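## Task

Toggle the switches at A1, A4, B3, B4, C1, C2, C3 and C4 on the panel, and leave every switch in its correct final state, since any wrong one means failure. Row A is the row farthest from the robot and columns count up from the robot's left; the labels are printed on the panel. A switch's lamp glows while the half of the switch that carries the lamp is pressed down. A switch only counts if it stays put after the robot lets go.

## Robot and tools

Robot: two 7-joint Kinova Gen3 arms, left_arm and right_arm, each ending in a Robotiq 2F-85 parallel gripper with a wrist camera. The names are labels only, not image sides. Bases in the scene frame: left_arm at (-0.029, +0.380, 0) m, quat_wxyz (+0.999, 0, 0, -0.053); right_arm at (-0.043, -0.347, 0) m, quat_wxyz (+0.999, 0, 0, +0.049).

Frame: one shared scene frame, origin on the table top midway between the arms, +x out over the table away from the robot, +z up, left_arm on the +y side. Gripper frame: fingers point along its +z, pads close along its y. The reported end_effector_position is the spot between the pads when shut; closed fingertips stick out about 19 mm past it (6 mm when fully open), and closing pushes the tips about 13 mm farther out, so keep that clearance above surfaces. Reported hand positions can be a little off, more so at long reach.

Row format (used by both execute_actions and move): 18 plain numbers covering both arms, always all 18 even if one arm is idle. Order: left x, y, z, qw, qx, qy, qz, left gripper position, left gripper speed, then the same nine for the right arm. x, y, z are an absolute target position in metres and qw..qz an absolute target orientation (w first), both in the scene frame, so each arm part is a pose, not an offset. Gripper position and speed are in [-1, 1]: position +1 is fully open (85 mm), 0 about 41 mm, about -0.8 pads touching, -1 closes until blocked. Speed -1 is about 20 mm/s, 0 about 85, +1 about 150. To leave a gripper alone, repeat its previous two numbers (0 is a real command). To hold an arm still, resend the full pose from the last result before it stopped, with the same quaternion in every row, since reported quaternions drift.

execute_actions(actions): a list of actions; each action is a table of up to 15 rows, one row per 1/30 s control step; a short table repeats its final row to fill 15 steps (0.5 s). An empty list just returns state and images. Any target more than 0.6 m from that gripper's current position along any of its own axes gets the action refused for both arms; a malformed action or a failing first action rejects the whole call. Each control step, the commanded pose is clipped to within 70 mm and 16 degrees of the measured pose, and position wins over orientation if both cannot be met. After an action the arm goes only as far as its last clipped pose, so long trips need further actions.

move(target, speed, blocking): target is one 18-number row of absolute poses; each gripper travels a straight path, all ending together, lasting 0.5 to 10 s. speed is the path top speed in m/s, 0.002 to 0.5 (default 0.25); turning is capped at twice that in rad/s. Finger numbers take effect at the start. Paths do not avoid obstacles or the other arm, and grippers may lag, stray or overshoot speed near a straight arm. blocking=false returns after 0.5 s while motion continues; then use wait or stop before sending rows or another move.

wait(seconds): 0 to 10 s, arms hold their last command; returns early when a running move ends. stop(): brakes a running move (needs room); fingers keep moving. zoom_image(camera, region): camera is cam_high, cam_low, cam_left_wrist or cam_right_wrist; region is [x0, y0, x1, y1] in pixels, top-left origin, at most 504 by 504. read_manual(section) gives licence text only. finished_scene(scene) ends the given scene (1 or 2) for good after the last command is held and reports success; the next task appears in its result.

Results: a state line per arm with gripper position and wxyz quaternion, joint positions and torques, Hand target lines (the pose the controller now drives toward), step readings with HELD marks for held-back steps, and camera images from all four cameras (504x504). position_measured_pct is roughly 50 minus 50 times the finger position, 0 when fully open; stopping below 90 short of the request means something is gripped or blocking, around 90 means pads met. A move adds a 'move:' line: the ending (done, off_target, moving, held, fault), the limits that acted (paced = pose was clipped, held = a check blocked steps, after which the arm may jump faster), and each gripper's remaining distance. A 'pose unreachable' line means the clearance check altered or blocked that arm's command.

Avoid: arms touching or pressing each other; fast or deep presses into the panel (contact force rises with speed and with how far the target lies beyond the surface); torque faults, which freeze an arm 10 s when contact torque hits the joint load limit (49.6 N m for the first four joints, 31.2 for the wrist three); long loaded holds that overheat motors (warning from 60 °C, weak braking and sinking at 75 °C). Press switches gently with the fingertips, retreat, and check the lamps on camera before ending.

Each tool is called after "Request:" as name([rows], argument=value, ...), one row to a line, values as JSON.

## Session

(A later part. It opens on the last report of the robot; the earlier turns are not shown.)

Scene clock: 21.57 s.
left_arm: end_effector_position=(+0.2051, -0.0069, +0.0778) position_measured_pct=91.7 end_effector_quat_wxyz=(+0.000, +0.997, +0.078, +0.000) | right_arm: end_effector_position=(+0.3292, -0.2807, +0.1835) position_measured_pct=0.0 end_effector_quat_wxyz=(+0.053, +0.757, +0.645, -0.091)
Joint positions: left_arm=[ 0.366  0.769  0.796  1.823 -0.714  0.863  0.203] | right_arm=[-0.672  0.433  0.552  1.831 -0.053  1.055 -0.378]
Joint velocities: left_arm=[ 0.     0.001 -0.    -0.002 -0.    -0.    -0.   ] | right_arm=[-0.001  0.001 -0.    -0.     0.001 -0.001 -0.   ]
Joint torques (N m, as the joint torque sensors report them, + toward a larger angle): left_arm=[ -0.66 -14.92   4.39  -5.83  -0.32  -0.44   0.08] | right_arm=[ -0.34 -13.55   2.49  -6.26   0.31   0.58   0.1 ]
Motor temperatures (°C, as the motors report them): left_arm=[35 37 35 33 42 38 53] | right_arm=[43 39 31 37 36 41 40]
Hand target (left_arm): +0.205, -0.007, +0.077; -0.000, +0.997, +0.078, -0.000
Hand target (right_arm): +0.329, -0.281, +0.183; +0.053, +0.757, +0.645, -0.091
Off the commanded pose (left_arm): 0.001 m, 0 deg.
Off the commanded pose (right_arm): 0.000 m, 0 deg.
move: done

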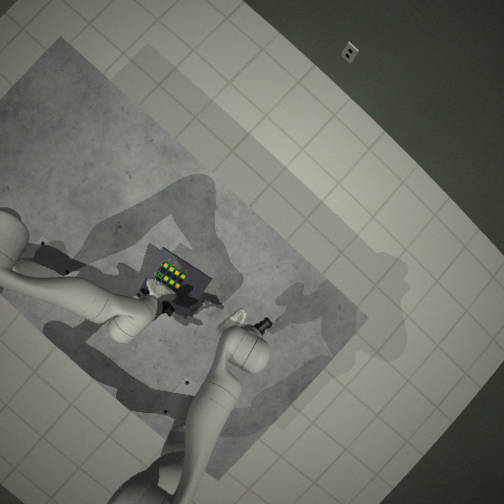

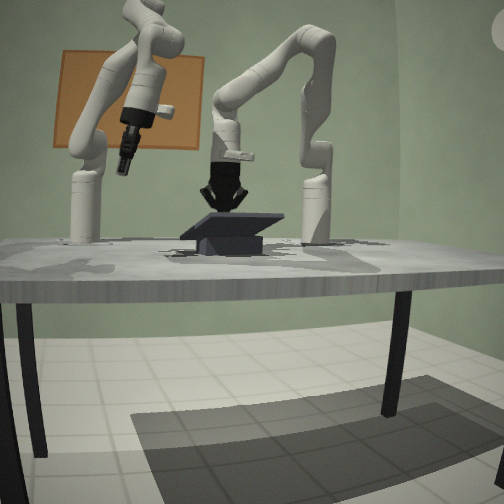

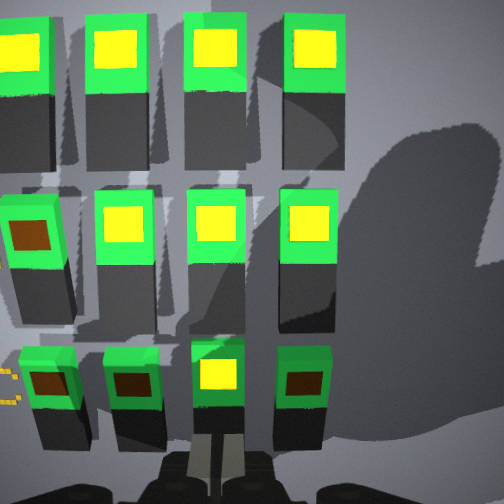

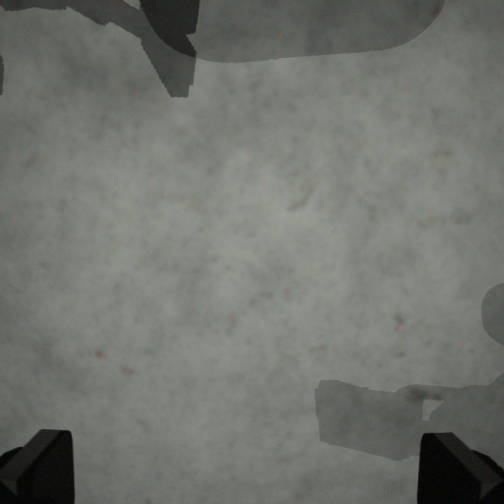

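Now finish C3, then C2, C1.

Request:
move(target=[0.2052,-0.0069,0.0745,0,0.997,0.078,0,-1,1,0.3292,-0.2807,0.1835,0.053,0.757,0.645,-0.091,1,0], speed=0.02)

Request:
move(target=[0.2052,-0.0069,0.093,0,0.997,0.078,0,-1,1,0.3292,-0.2807,0.1835,0.053,0.757,0.645,-0.091,1,0], speed=0.05)

Request:
move(target=[0.2196,0.0176,0.093,0,0.997,0.078,0,-1,1,0.3292,-0.2807,0.1835,0.053,0.757,0.645,-0.091,1,0], speed=0.06)

Request:
move(target=[0.2196,0.0176,0.080,0,0.997,0.078,0,-1,1,0.3292,-0.2807,0.1835,0.053,0.757,0.645,-0.091,1,0], speed=0.02)

Request:
move(target=[0.2196,0.0176,0.093,0,0.997,0.078,0,-1,1,0.3292,-0.2807,0.1835,0.053,0.757,0.645,-0.091,1,0], speed=0.05)

Request:
move(target=[0.2162,0.0393,0.093,0,0.997,0.078,0,-1,1,0.3292,-0.2807,0.1835,0.053,0.757,0.645,-0.091,1,0], speed=0.06)

Request:
move(target=[0.2162,0.0393,0.080,0,0.997,0.078,0,-1,1,0.3292,-0.2807,0.1835,0.053,0.757,0.645,-0.091,1,0], speed=0.02)

Request:
move(target=[0.2162,0.0393,0.12,0,0.997,0.078,0,-1,1,0.3292,-0.2807,0.1835,0.053,0.757,0.645,-0.091,1,0], speed=0.06)

Scene clock: 22.97 s.
left_arm: end_effector_position=(+0.2052, -0.0069, +0.0745) position_measured_pct=91.7 end_effector_quat_wxyz=(+0.000, +0.997, +0.078, +0.000) | right_arm: end_effector_position=(+0.3292, -0.2807, +0.1835) position_measured_pct=0.0 end_effector_quat_wxyz=(+0.053, +0.757, +0.645, -0.091)
Joint positions: left_arm=[ 0.368  0.775  0.791  1.824 -0.719  0.856  0.206] | right_arm=[-0.672  0.433  0.552  1.831 -0.053  1.055 -0.378]
Joint velocities: left_arm=[ 0.    -0.001 -0.    -0.001  0.    -0.001  0.   ] | right_arm=[ 0.    -0.    -0.001 -0.    -0.001  0.001 -0.   ]
Joint torques (N m, as the joint torque sensors report them, + toward a larger angle): left_arm=[ -0.32 -16.46   5.06  -5.63  -0.09   0.02   0.14] | right_arm=[ -0.24 -13.51   2.53  -6.37   0.16   0.5    0.09]
Motor temperatures (°C, as the motors report them): left_arm=[35 37 35 33 42 38 53] | right_arm=[43 39 31 37 36 41 40]
Hand target (left_arm): +0.205, -0.007, +0.075; -0.000, +0.997, +0.078, +0.000
Hand target (right_arm): +0.329, -0.281, +0.183; +0.053, +0.757, +0.645, -0.091
Off the commanded pose (left_arm): 0.000 m, 0 deg.
Off the commanded pose (right_arm): 0.000 m, 0 deg.
move: done

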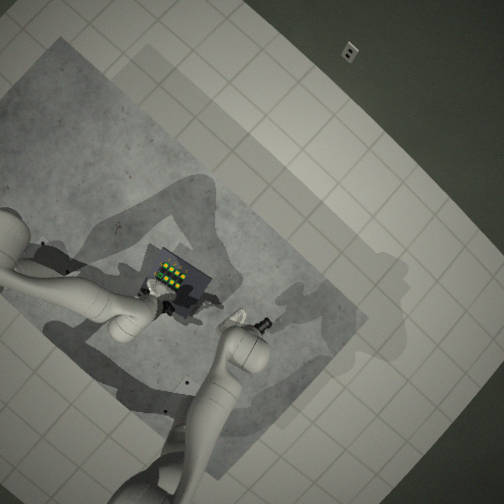

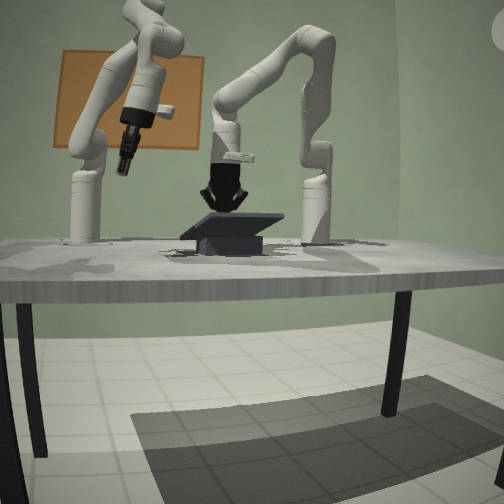

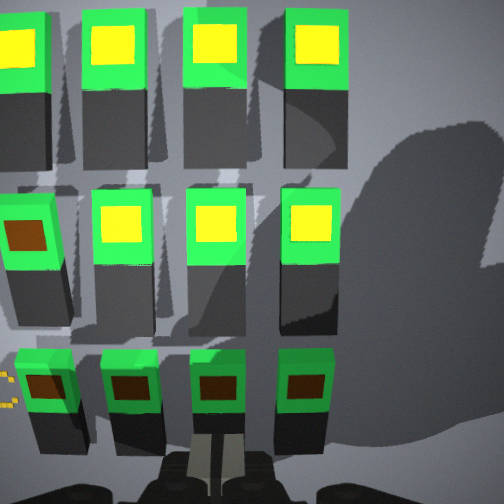

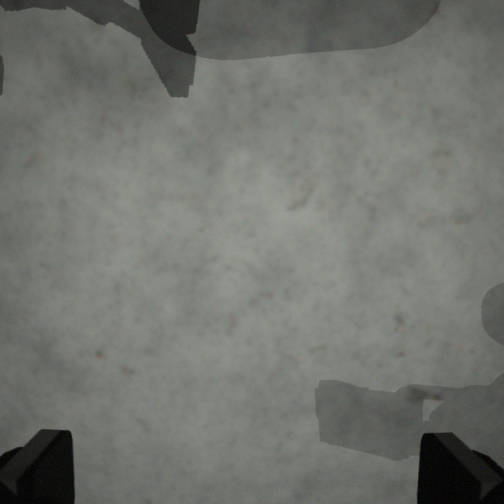

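Scene clock: 23.67 s.
left_arm: end_effector_position=(+0.2051, -0.0070, +0.0929) position_measured_pct=91.7 end_effector_quat_wxyz=(-0.000, +0.997, +0.078, -0.000) | right_arm: end_effector_position=(+0.3292, -0.2807, +0.1835) position_measured_pct=0.0 end_effector_quat_wxyz=(+0.053, +0.757, +0.645, -0.091)
Joint positions: left_arm=[ 0.351  0.746  0.82   1.809 -0.687  0.898  0.181] | right_arm=[-0.672  0.433  0.552  1.831 -0.053  1.055 -0.378]
Joint velocities: left_arm=[-0.002  0.001  0.    -0.002 -0.     0.    -0.   ] | right_arm=[-0.001 -0.001 -0.     0.     0.002 -0.001 -0.   ]
Joint torques (N m, as the joint torque sensors report them, + toward a larger angle): left_arm=[ -0.45 -15.91   4.91  -5.84  -0.04  -0.03   0.17] | right_arm=[ -0.31 -13.37   2.33  -6.28   0.23   0.54   0.14]
Motor temperatures (°C, as the motors report them): left_arm=[35 37 35 33 42 38 53] | right_arm=[43 39 31 37 36 41 40]
Hand target (left_arm): +0.205, -0.007, +0.093; +0.000, +0.997, +0.078, +0.000
Hand target (right_arm): +0.329, -0.281, +0.183; +0.053, +0.757, +0.645, -0.091
Off the commanded pose (left_arm): 0.000 m, 0 deg.
Off the commanded pose (right_arm): 0.000 m, 0 deg.
move: done

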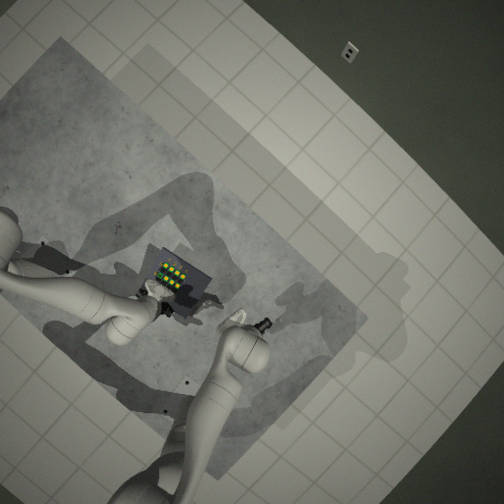

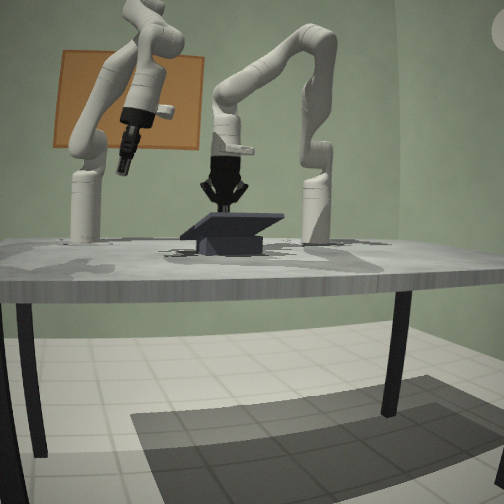

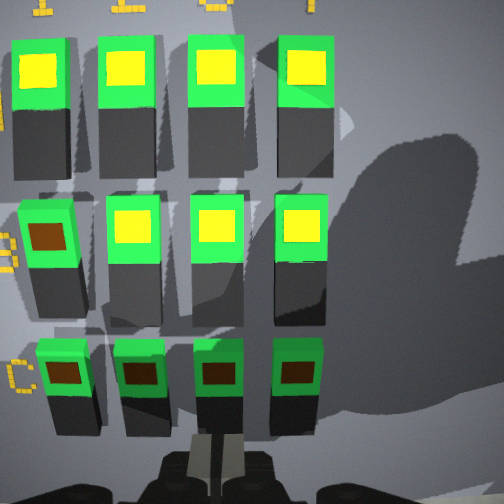

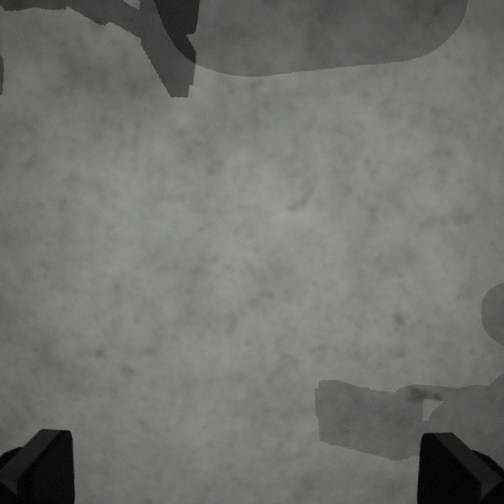

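Scene clock: 24.40 s.
left_arm: end_effector_position=(+0.2193, +0.0173, +0.0930) position_measured_pct=91.7 end_effector_quat_wxyz=(+0.000, +0.997, +0.078, -0.000) | right_arm: end_effector_position=(+0.3292, -0.2807, +0.1835) position_measured_pct=0.0 end_effector_quat_wxyz=(+0.053, +0.757, +0.645, -0.091)
Joint positions: left_arm=[ 0.279  0.727  0.828  1.853 -0.69   0.876  0.139] | right_arm=[-0.672  0.433  0.552  1.831 -0.053  1.055 -0.378]
Joint velocities: left_arm=[-0.005 -0.001 -0.002  0.001  0.001 -0.001 -0.001] | right_arm=[-0.     0.001 -0.001  0.     0.002 -0.     0.   ]
Joint torques (N m, as the joint torque sensors report them, + toward a larger angle): left_arm=[  0.13 -15.73   4.96  -5.84   0.02   0.02   0.38] | right_arm=[ -0.29 -13.55   2.48  -6.33   0.23   0.57   0.1 ]
Motor temperatures (°C, as the motors report them): left_arm=[35 37 35 33 42 38 53] | right_arm=[43 39 31 37 36 41 40]
Hand target (left_arm): +0.220, +0.018, +0.093; +0.000, +0.997, +0.078, -0.000
Hand target (right_arm): +0.329, -0.281, +0.183; +0.053, +0.757, +0.645, -0.091
Off the commanded pose (left_arm): 0.000 m, 0 deg.
Off the commanded pose (right_arm): 0.000 m, 0 deg.
move: done

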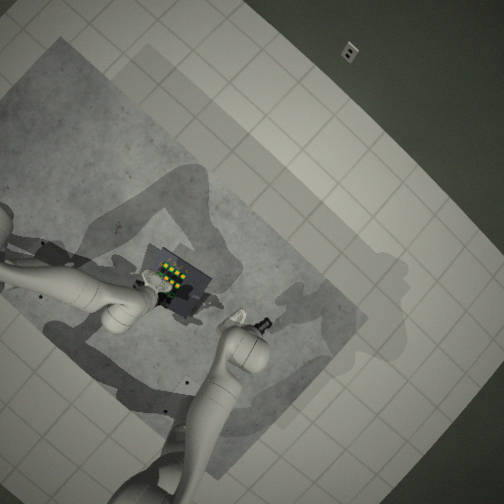

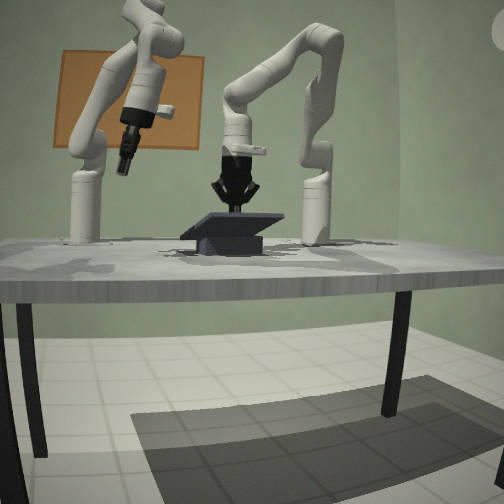

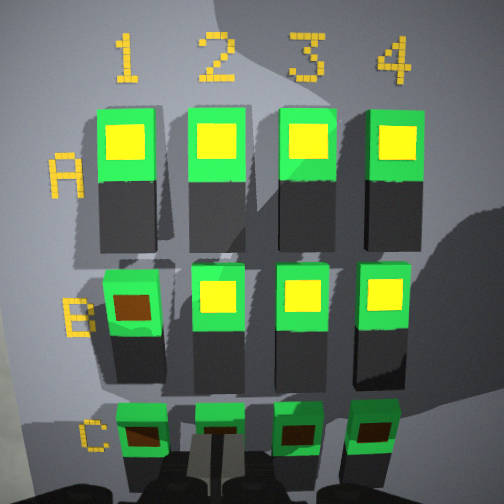

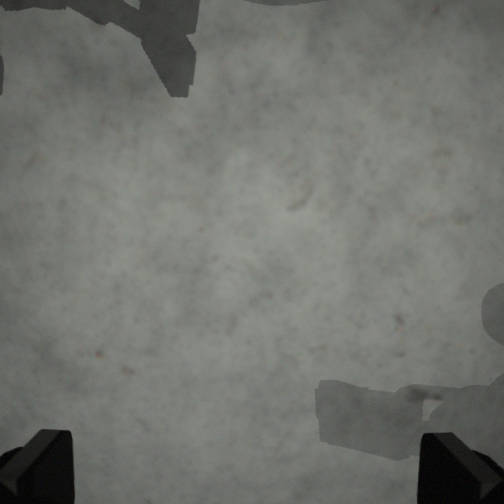

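Scene clock: 25.27 s.
left_arm: end_effector_position=(+0.2197, +0.0174, +0.0812) position_measured_pct=91.7 end_effector_quat_wxyz=(+0.000, +0.997, +0.078, +0.001) | right_arm: end_effector_position=(+0.3292, -0.2807, +0.1835) position_measured_pct=0.0 end_effector_quat_wxyz=(+0.053, +0.757, +0.645, -0.091)
Joint positions: left_arm=[ 0.292  0.744  0.807  1.865 -0.713  0.847  0.157] | right_arm=[-0.672  0.433  0.552  1.831 -0.053  1.055 -0.378]
Joint velocities: left_arm=[ 0.001 -0.    -0.001  0.001 -0.     0.    -0.   ] | right_arm=[-0.     0.001 -0.     0.    -0.002 -0.    -0.   ]
Joint torques (N m, as the joint torque sensors report them, + toward a larger angle): left_arm=[ -0.29 -13.77   4.1   -5.46  -0.33  -0.52   0.24] | right_arm=[ -0.24 -13.38   2.64  -6.3    0.24   0.63   0.17]
Motor temperatures (°C, as the motors report them): left_arm=[35 37 35 33 42 38 53] | right_arm=[43 39 31 37 36 41 40]
Hand target (left_arm): +0.220, +0.018, +0.080; -0.000, +0.997, +0.078, -0.000
Hand target (right_arm): +0.329, -0.281, +0.183; +0.053, +0.757, +0.645, -0.091
Off the commanded pose (left_arm): 0.001 m, 0 deg.
Off the commanded pose (right_arm): 0.000 m, 0 deg.
move: done

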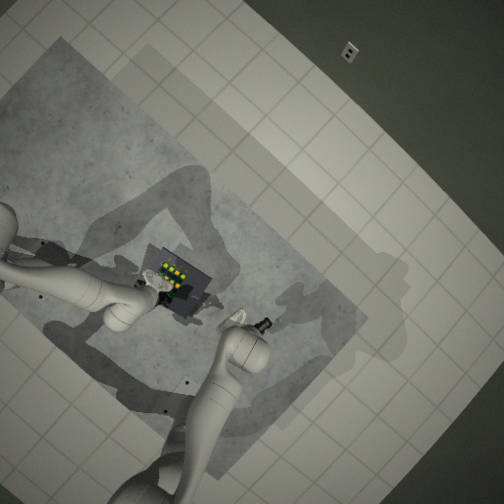

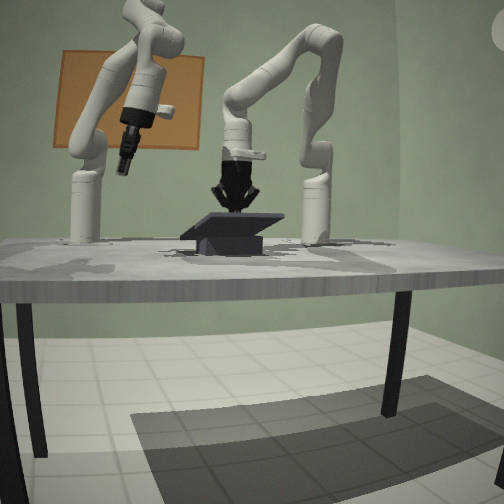

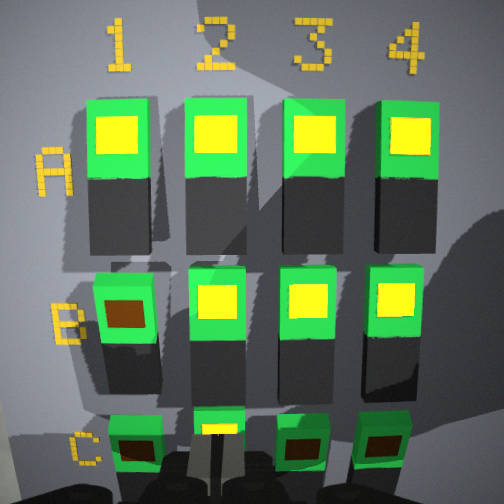

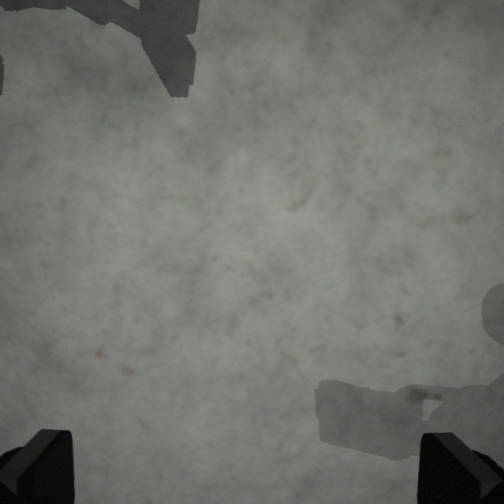

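Scene clock: 25.97 s.
left_arm: end_effector_position=(+0.2196, +0.0175, +0.0929) position_measured_pct=91.7 end_effector_quat_wxyz=(+0.000, +0.997, +0.078, -0.000) | right_arm: end_effector_position=(+0.3292, -0.2807, +0.1835) position_measured_pct=0.0 end_effector_quat_wxyz=(+0.053, +0.757, +0.645, -0.091)
Joint positions: left_arm=[ 0.279  0.727  0.827  1.853 -0.69   0.876  0.138] | right_arm=[-0.672  0.433  0.552  1.831 -0.053  1.055 -0.378]
Joint velocities: left_arm=[-0.002 -0.001 -0.001  0.001  0.    -0.     0.   ] | right_arm=[-0.     0.     0.001 -0.     0.001 -0.001  0.   ]
Joint torques (N m, as the joint torque sensors report them, + toward a larger angle): left_arm=[  0.16 -15.88   4.79  -5.91   0.03  -0.07   0.14] | right_arm=[ -0.32 -13.5    2.52  -6.28   0.16   0.57   0.15]
Motor temperatures (°C, as the motors report them): left_arm=[35 37 35 33 42 38 53] | right_arm=[43 39 31 37 36 41 40]
Hand target (left_arm): +0.220, +0.018, +0.093; +0.000, +0.997, +0.078, +0.000
Hand target (right_arm): +0.329, -0.281, +0.183; +0.053, +0.757, +0.645, -0.091
Off the commanded pose (left_arm): 0.000 m, 0 deg.
Off the commanded pose (right_arm): 0.000 m, 0 deg.
move: done

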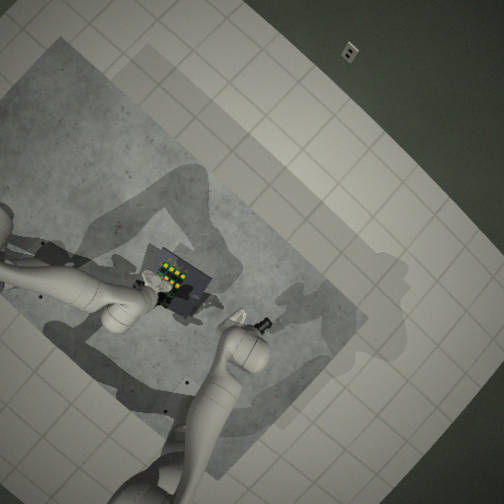

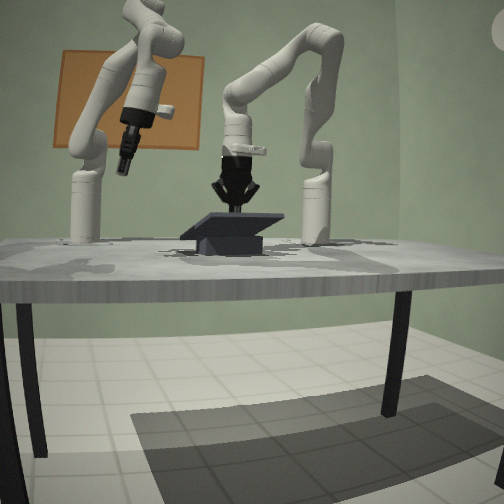

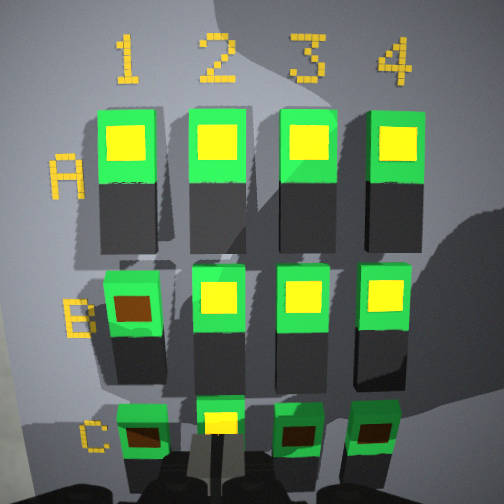

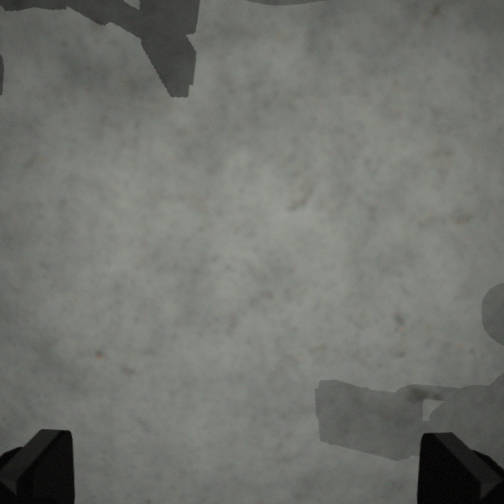

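Scene clock: 26.67 s.
left_arm: end_effector_position=(+0.2160, +0.0392, +0.0930) position_measured_pct=91.7 end_effector_quat_wxyz=(-0.000, +0.997, +0.078, -0.000) | right_arm: end_effector_position=(+0.3292, -0.2807, +0.1835) position_measured_pct=0.0 end_effector_quat_wxyz=(+0.053, +0.757, +0.645, -0.091)
Joint positions: left_arm=[ 0.235  0.695  0.835  1.921 -0.69   0.84   0.133] | right_arm=[-0.672  0.433  0.552  1.831 -0.053  1.055 -0.378]
Joint velocities: left_arm=[-0.006 -0.003 -0.001  0.002  0.001  0.    -0.001] | right_arm=[ 0.001  0.     0.001 -0.    -0.    -0.     0.   ]
Joint torques (N m, as the joint torque sensors report them, + toward a larger angle): left_arm=[ -0.21 -14.8    4.3   -5.92  -0.05  -0.02   0.09] | right_arm=[ -0.25 -13.49   2.48  -6.18   0.17   0.55   0.16]
Motor temperatures (°C, as the motors report them): left_arm=[35 37 35 33 42 38 53] | right_arm=[43 39 31 37 36 41 40]
Hand target (left_arm): +0.216, +0.039, +0.093; +0.000, +0.997, +0.078, -0.000
Hand target (right_arm): +0.329, -0.281, +0.183; +0.053, +0.757, +0.645, -0.091
Off the commanded pose (left_arm): 0.000 m, 0 deg.
Off the commanded pose (right_arm): 0.000 m, 0 deg.
move: done

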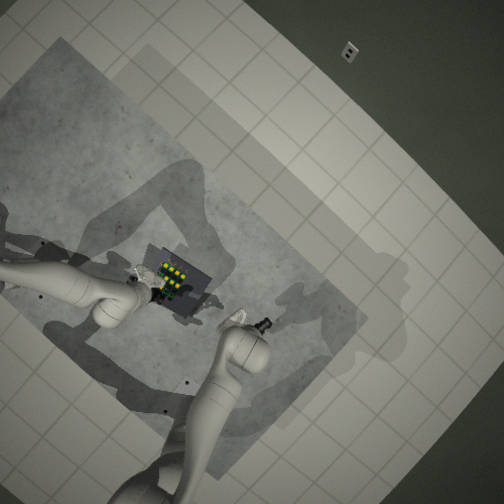

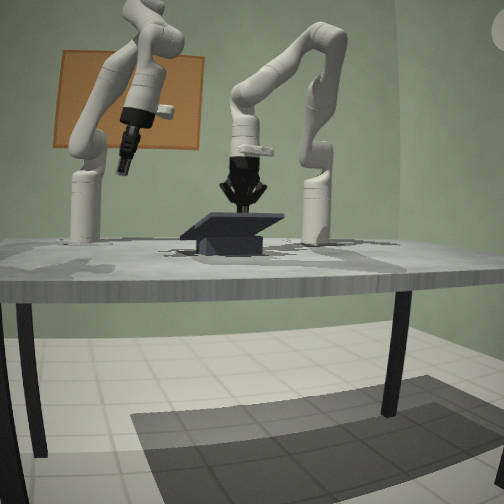

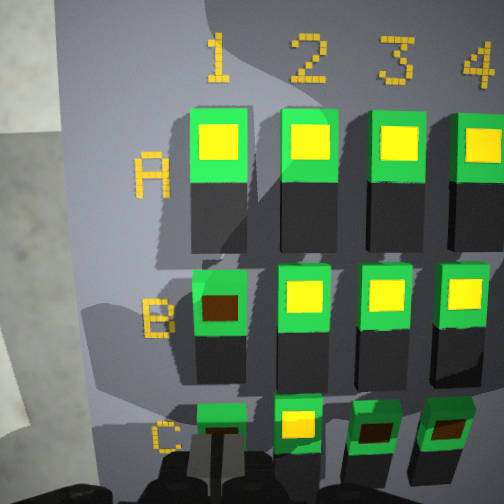

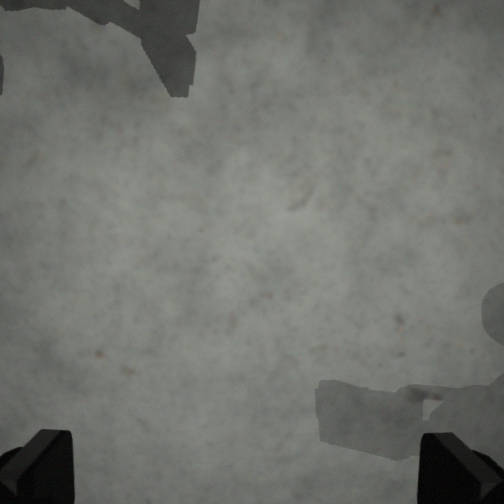

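Scene clock: 27.53 s.
left_arm: end_effector_position=(+0.2163, +0.0392, +0.0812) position_measured_pct=91.7 end_effector_quat_wxyz=(+0.000, +0.997, +0.078, +0.001) | right_arm: end_effector_position=(+0.3292, -0.2807, +0.1835) position_measured_pct=0.0 end_effector_quat_wxyz=(+0.053, +0.757, +0.645, -0.091)
Joint positions: left_arm=[ 0.251  0.713  0.811  1.932 -0.716  0.81   0.154] | right_arm=[-0.672  0.433  0.552  1.831 -0.053  1.055 -0.378]
Joint velocities: left_arm=[ 0.001  0.001 -0.001 -0.002 -0.     0.    -0.   ] | right_arm=[0.    0.001 0.    0.    0.001 0.001 0.   ]
Joint torques (N m, as the joint torque sensors report them, + toward a larger angle): left_arm=[ -0.13 -12.7    4.01  -5.41  -0.35  -0.58   0.02] | right_arm=[ -0.24 -13.5    2.56  -6.3    0.15   0.61   0.16]
Motor temperatures (°C, as the motors report them): left_arm=[35 37 35 33 42 38 53] | right_arm=[43 39 31 37 36 41 40]
Hand target (left_arm): +0.216, +0.039, +0.080; -0.000, +0.997, +0.078, -0.000
Hand target (right_arm): +0.329, -0.281, +0.183; +0.053, +0.757, +0.645, -0.091
Off the commanded pose (left_arm): 0.001 m, 0 deg.
Off the commanded pose (right_arm): 0.000 m, 0 deg.
move: done

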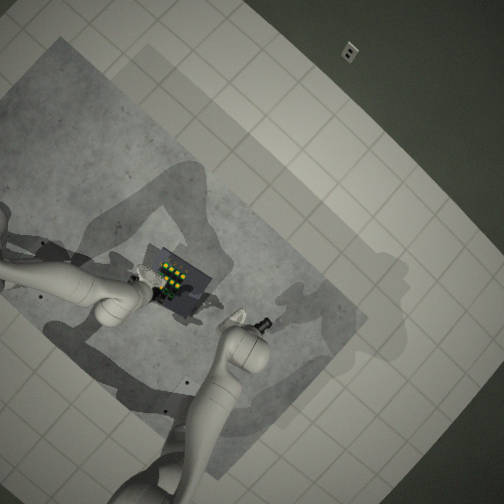

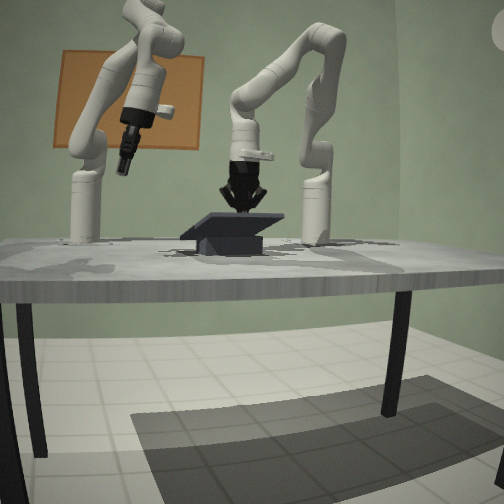

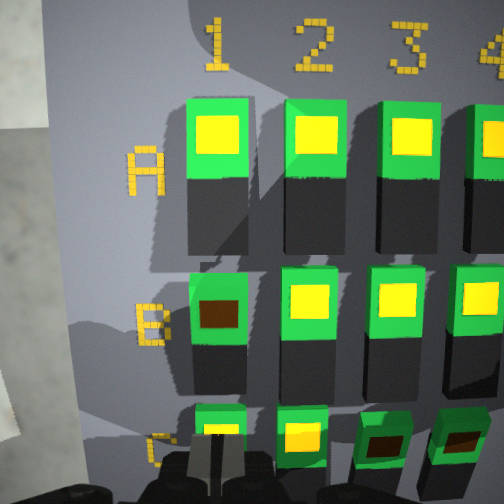

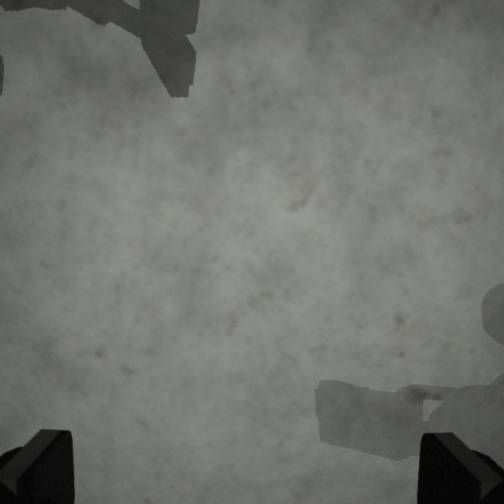

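Scene clock: 28.47 s.
left_arm: end_effector_position=(+0.2162, +0.0391, +0.1199) position_measured_pct=91.7 end_effector_quat_wxyz=(+0.000, +0.997, +0.078, -0.000) | right_arm: end_effector_position=(+0.3292, -0.2807, +0.1835) position_measured_pct=0.0 end_effector_quat_wxyz=(+0.053, +0.757, +0.645, -0.091)
Joint positions: left_arm=[ 0.203  0.652  0.881  1.893 -0.637  0.905  0.09 ] | right_arm=[-0.672  0.433  0.552  1.831 -0.053  1.055 -0.378]
Joint velocities: left_arm=[-0.003 -0.003 -0.001 -0.001  0.001  0.    -0.   ] | right_arm=[-0.    -0.001  0.    -0.    -0.001 -0.001 -0.   ]
Joint torques (N m, as the joint torque sensors report them, + toward a larger angle): left_arm=[ -0.27 -14.13   4.4   -6.08  -0.1    0.03   0.13] | right_arm=[ -0.36 -13.36   2.39  -6.34   0.17   0.52   0.1 ]
Motor temperatures (°C, as the motors report them): left_arm=[35 37 35 33 42 38 53] | right_arm=[43 39 31 37 36 41 40]
Hand target (left_arm): +0.216, +0.039, +0.120; +0.000, +0.997, +0.078, +0.000
Hand target (right_arm): +0.329, -0.281, +0.183; +0.053, +0.757, +0.645, -0.091
Off the commanded pose (left_arm): 0.000 m, 0 deg.
Off the commanded pose (right_arm): 0.000 m, 0 deg.
move: done

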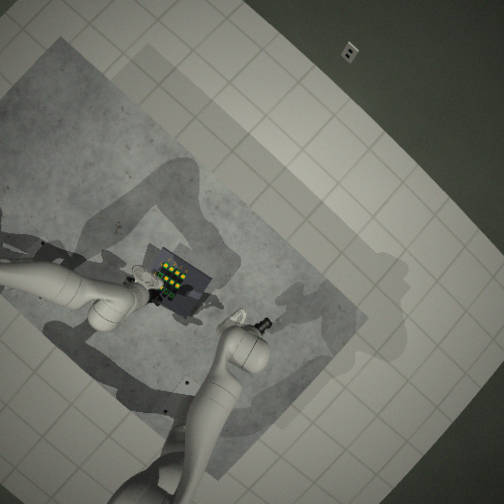

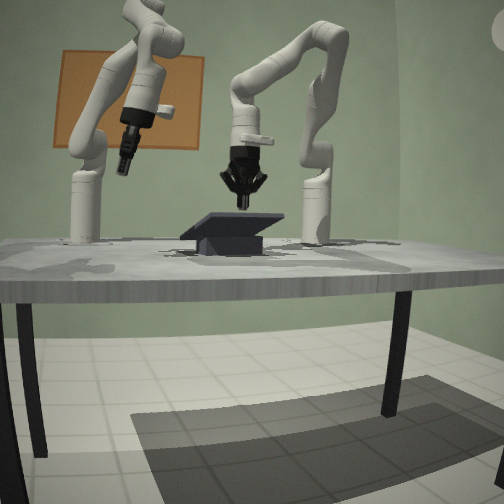

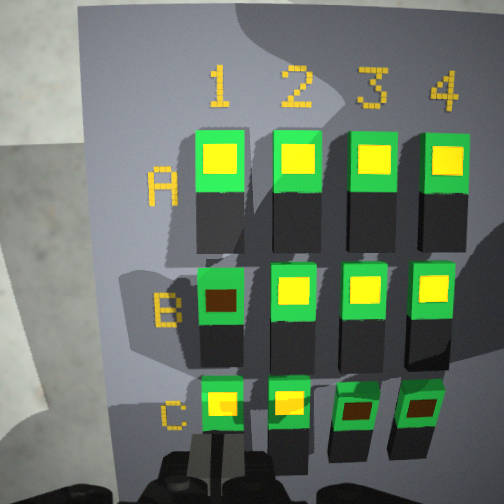

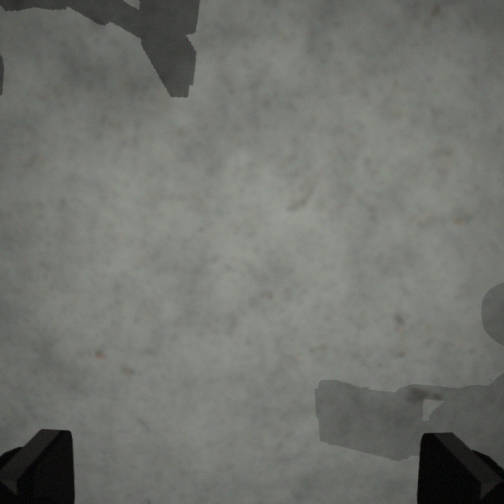

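Request:
move(target=[0.2794,0.0493,0.118,0.0136,0.982,0.0768,-0.1735,-1,1,0.3292,-0.2807,0.1835,0.053,0.757,0.645,-0.091,1,0], speed=0.1)

Request:
move(target=[0.2794,0.0493,0.1047,0.0136,0.982,0.0768,-0.1735,-1,1,0.3292,-0.2807,0.1835,0.053,0.757,0.645,-0.091,1,0], speed=0.02)

Request:
move(target=[0.23,0.03,0.18,0,0.997,0.078,0,-1,1,0.3292,-0.2807,0.1835,0.053,0.757,0.645,-0.091,1,0], speed=0.1)

Scene clock: 31.07 s.
left_arm: end_effector_position=(+0.2794, +0.0484, +0.1186) position_measured_pct=91.7 end_effector_quat_wxyz=(+0.014, +0.982, +0.076, -0.173) | right_arm: end_effector_position=(+0.3292, -0.2807, +0.1835) position_measured_pct=0.0 end_effector_quat_wxyz=(+0.053, +0.757, +0.645, -0.091)
Joint positions: left_arm=[-0.028  0.926  0.989  1.557 -0.462  1.204 -0.303] | right_arm=[-0.672  0.433  0.552  1.831 -0.053  1.055 -0.378]
Joint velocities: left_arm=[-0.     0.006 -0.004 -0.003  0.003 -0.    -0.003] | right_arm=[-0.    -0.     0.    -0.     0.001 -0.    -0.   ]
Joint torques (N m, as the joint torque sensors report them, + toward a larger angle): left_arm=[ -0.19 -17.33   6.67  -5.47   0.93   0.3    0.51] | right_arm=[ -0.18 -13.47   2.51  -6.26   0.27   0.48   0.23]
Motor temperatures (°C, as the motors report them): left_arm=[35 37 35 33 42 38 53] | right_arm=[43 39 31 37 36 41 40]
Hand target (left_arm): +0.279, +0.048, +0.118; +0.014, +0.982, +0.076, -0.173
Hand target (right_arm): +0.329, -0.281, +0.183; +0.053, +0.757, +0.645, -0.091
Off the commanded pose (left_arm): 0.001 m, 0 deg.
Off the commanded pose (right_arm): 0.000 m, 0 deg.
move: done

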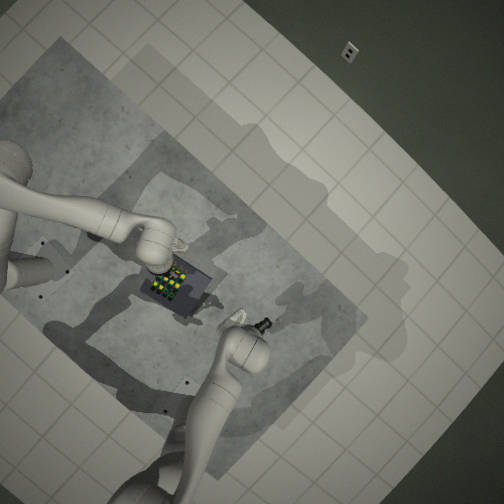

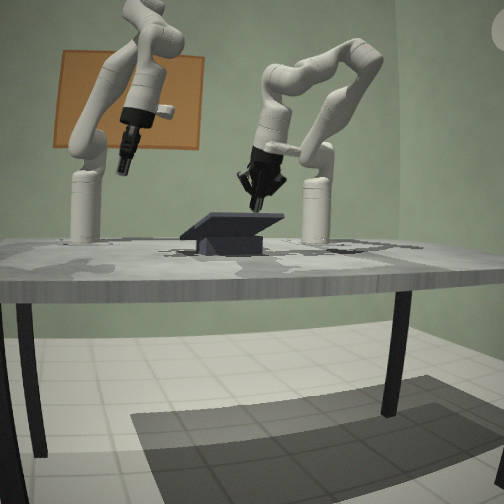

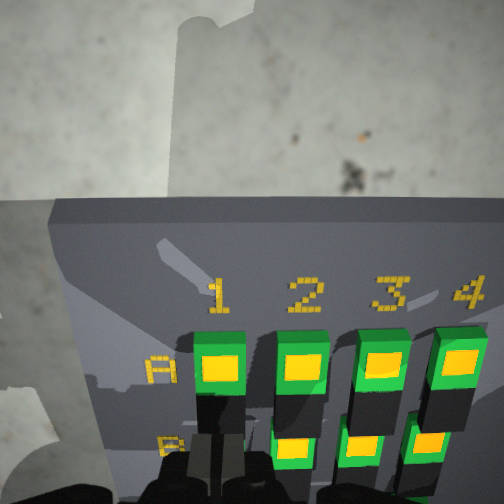

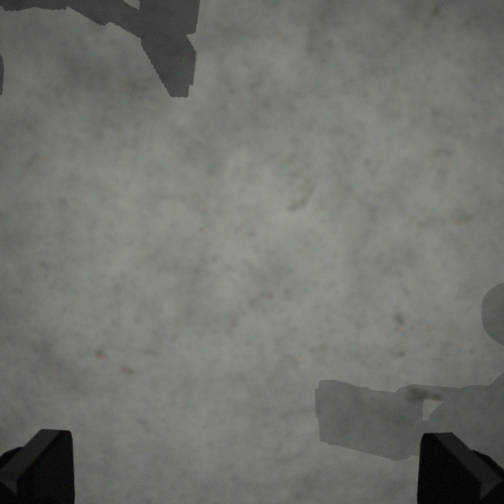

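Scene clock: 32.00 s.
left_arm: end_effector_position=(+0.2793, +0.0491, +0.1053) position_measured_pct=91.7 end_effector_quat_wxyz=(+0.014, +0.982, +0.077, -0.173) | right_arm: end_effector_position=(+0.3292, -0.2807, +0.1835) position_measured_pct=0.0 end_effector_quat_wxyz=(+0.053, +0.757, +0.645, -0.091)
Joint positions: left_arm=[-0.024  0.944  0.976  1.569 -0.476  1.178 -0.3  ] | right_arm=[-0.672  0.433  0.552  1.831 -0.053  1.055 -0.378]
Joint velocities: left_arm=[ 0.001 -0.     0.     0.001  0.001 -0.001 -0.001] | right_arm=[-0.    -0.001  0.001 -0.     0.    -0.001  0.   ]
Joint torques (N m, as the joint torque sensors report them, + toward a larger angle): left_arm=[ -0.23 -17.25   6.1   -5.3    0.43  -0.02   0.14] | right_arm=[ -0.39 -13.52   2.51  -6.25   0.2    0.51   0.21]
Motor temperatures (°C, as the motors report them): left_arm=[35 37 35 33 42 38 53] | right_arm=[43 39 31 37 36 41 40]
Hand target (left_arm): +0.279, +0.049, +0.105; +0.014, +0.982, +0.077, -0.173
Hand target (right_arm): +0.329, -0.281, +0.183; +0.053, +0.757, +0.645, -0.091
Off the commanded pose (left_arm): 0.001 m, 0 deg.
Off the commanded pose (right_arm): 0.000 m, 0 deg.
move: done

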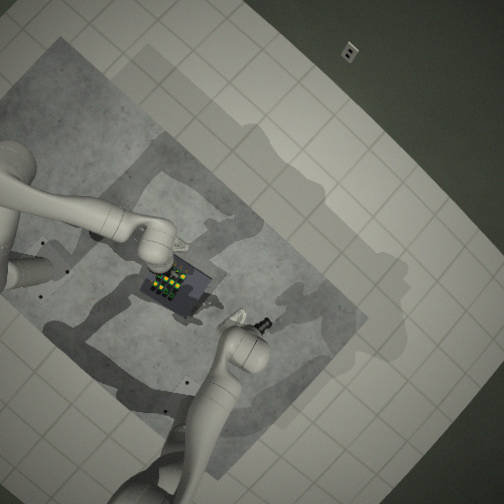

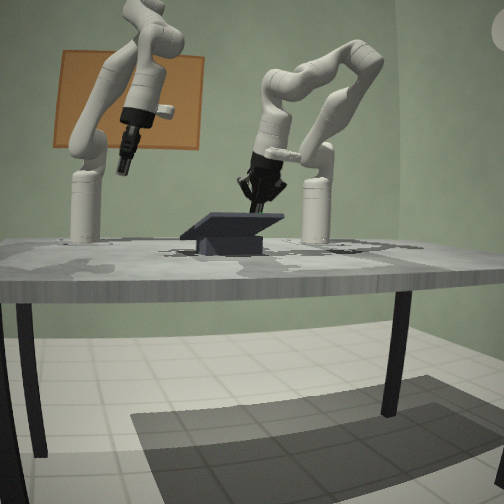

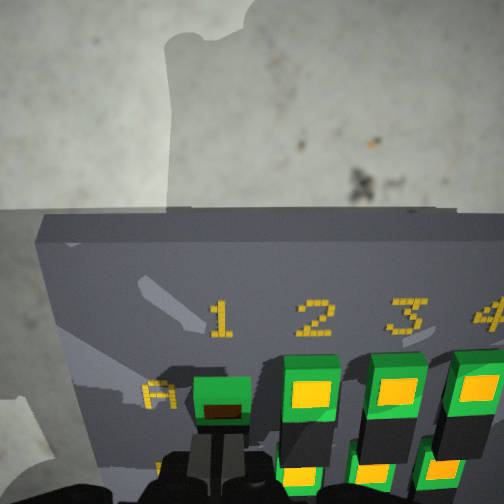

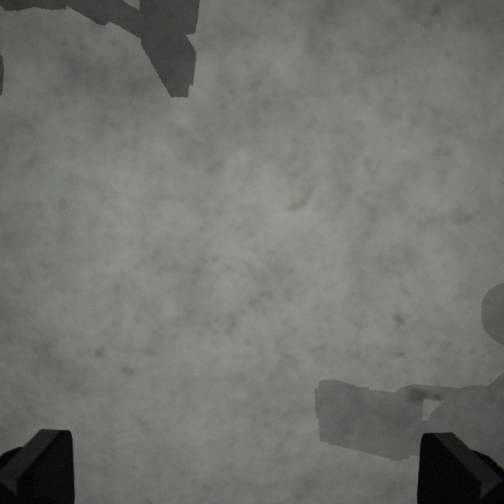

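Scene clock: 34.00 s.
left_arm: end_effector_position=(+0.2305, +0.0307, +0.1793) position_measured_pct=91.7 end_effector_quat_wxyz=(-0.001, +0.997, +0.078, -0.001) | right_arm: end_effector_position=(+0.3292, -0.2807, +0.1835) position_measured_pct=0.0 end_effector_quat_wxyz=(+0.053, +0.757, +0.645, -0.091)
Joint positions: left_arm=[ 0.148  0.599  0.967  1.76  -0.553  1.084 -0.003] | right_arm=[-0.672  0.433  0.552  1.831 -0.053  1.055 -0.378]
Joint velocities: left_arm=[ 0.004 -0.006  0.006 -0.    -0.003  0.002  0.004] | right_arm=[-0.    -0.    -0.001 -0.    -0.    -0.     0.   ]
Joint torques (N m, as the joint torque sensors report them, + toward a larger angle): left_arm=[ -0.4  -14.39   4.53  -7.22  -0.07   0.12  -0.1 ] | right_arm=[ -0.36 -13.45   2.61  -6.28   0.24   0.57   0.15]
Motor temperatures (°C, as the motors report them): left_arm=[35 37 35 33 42 38 53] | right_arm=[43 39 31 37 36 41 40]
Hand target (left_arm): +0.230, +0.031, +0.180; -0.001, +0.997, +0.078, -0.000
Hand target (right_arm): +0.329, -0.281, +0.183; +0.053, +0.757, +0.645, -0.091
Off the commanded pose (left_arm): 0.001 m, 0 deg.
Off the commanded pose (right_arm): 0.000 m, 0 deg.
move: done

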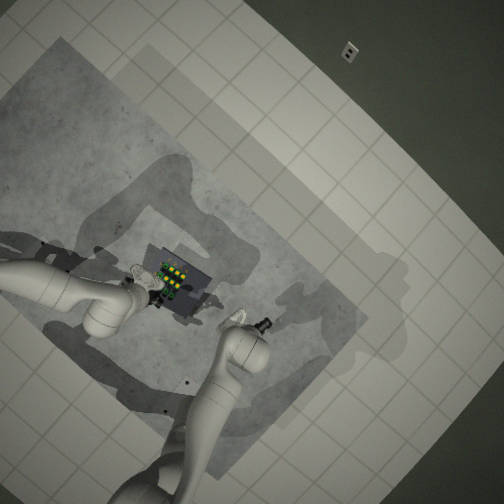

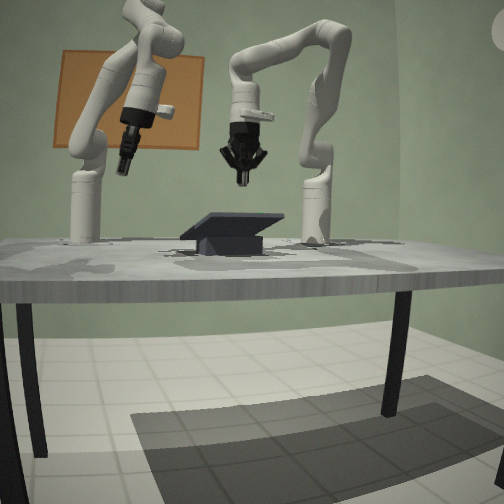

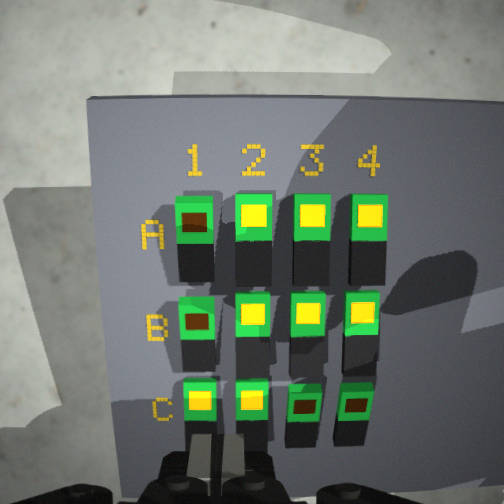

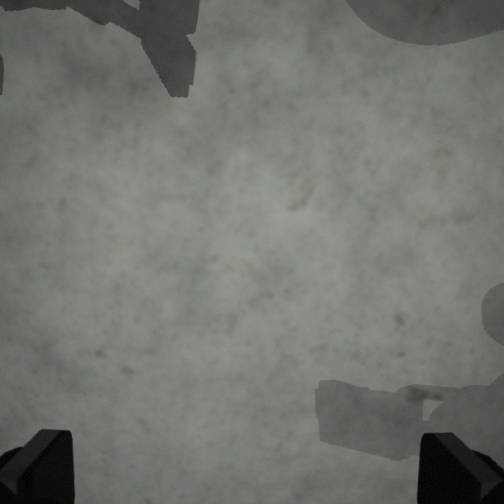

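Request:
finished_scene(scene=1)

The scene is finished: the task was done.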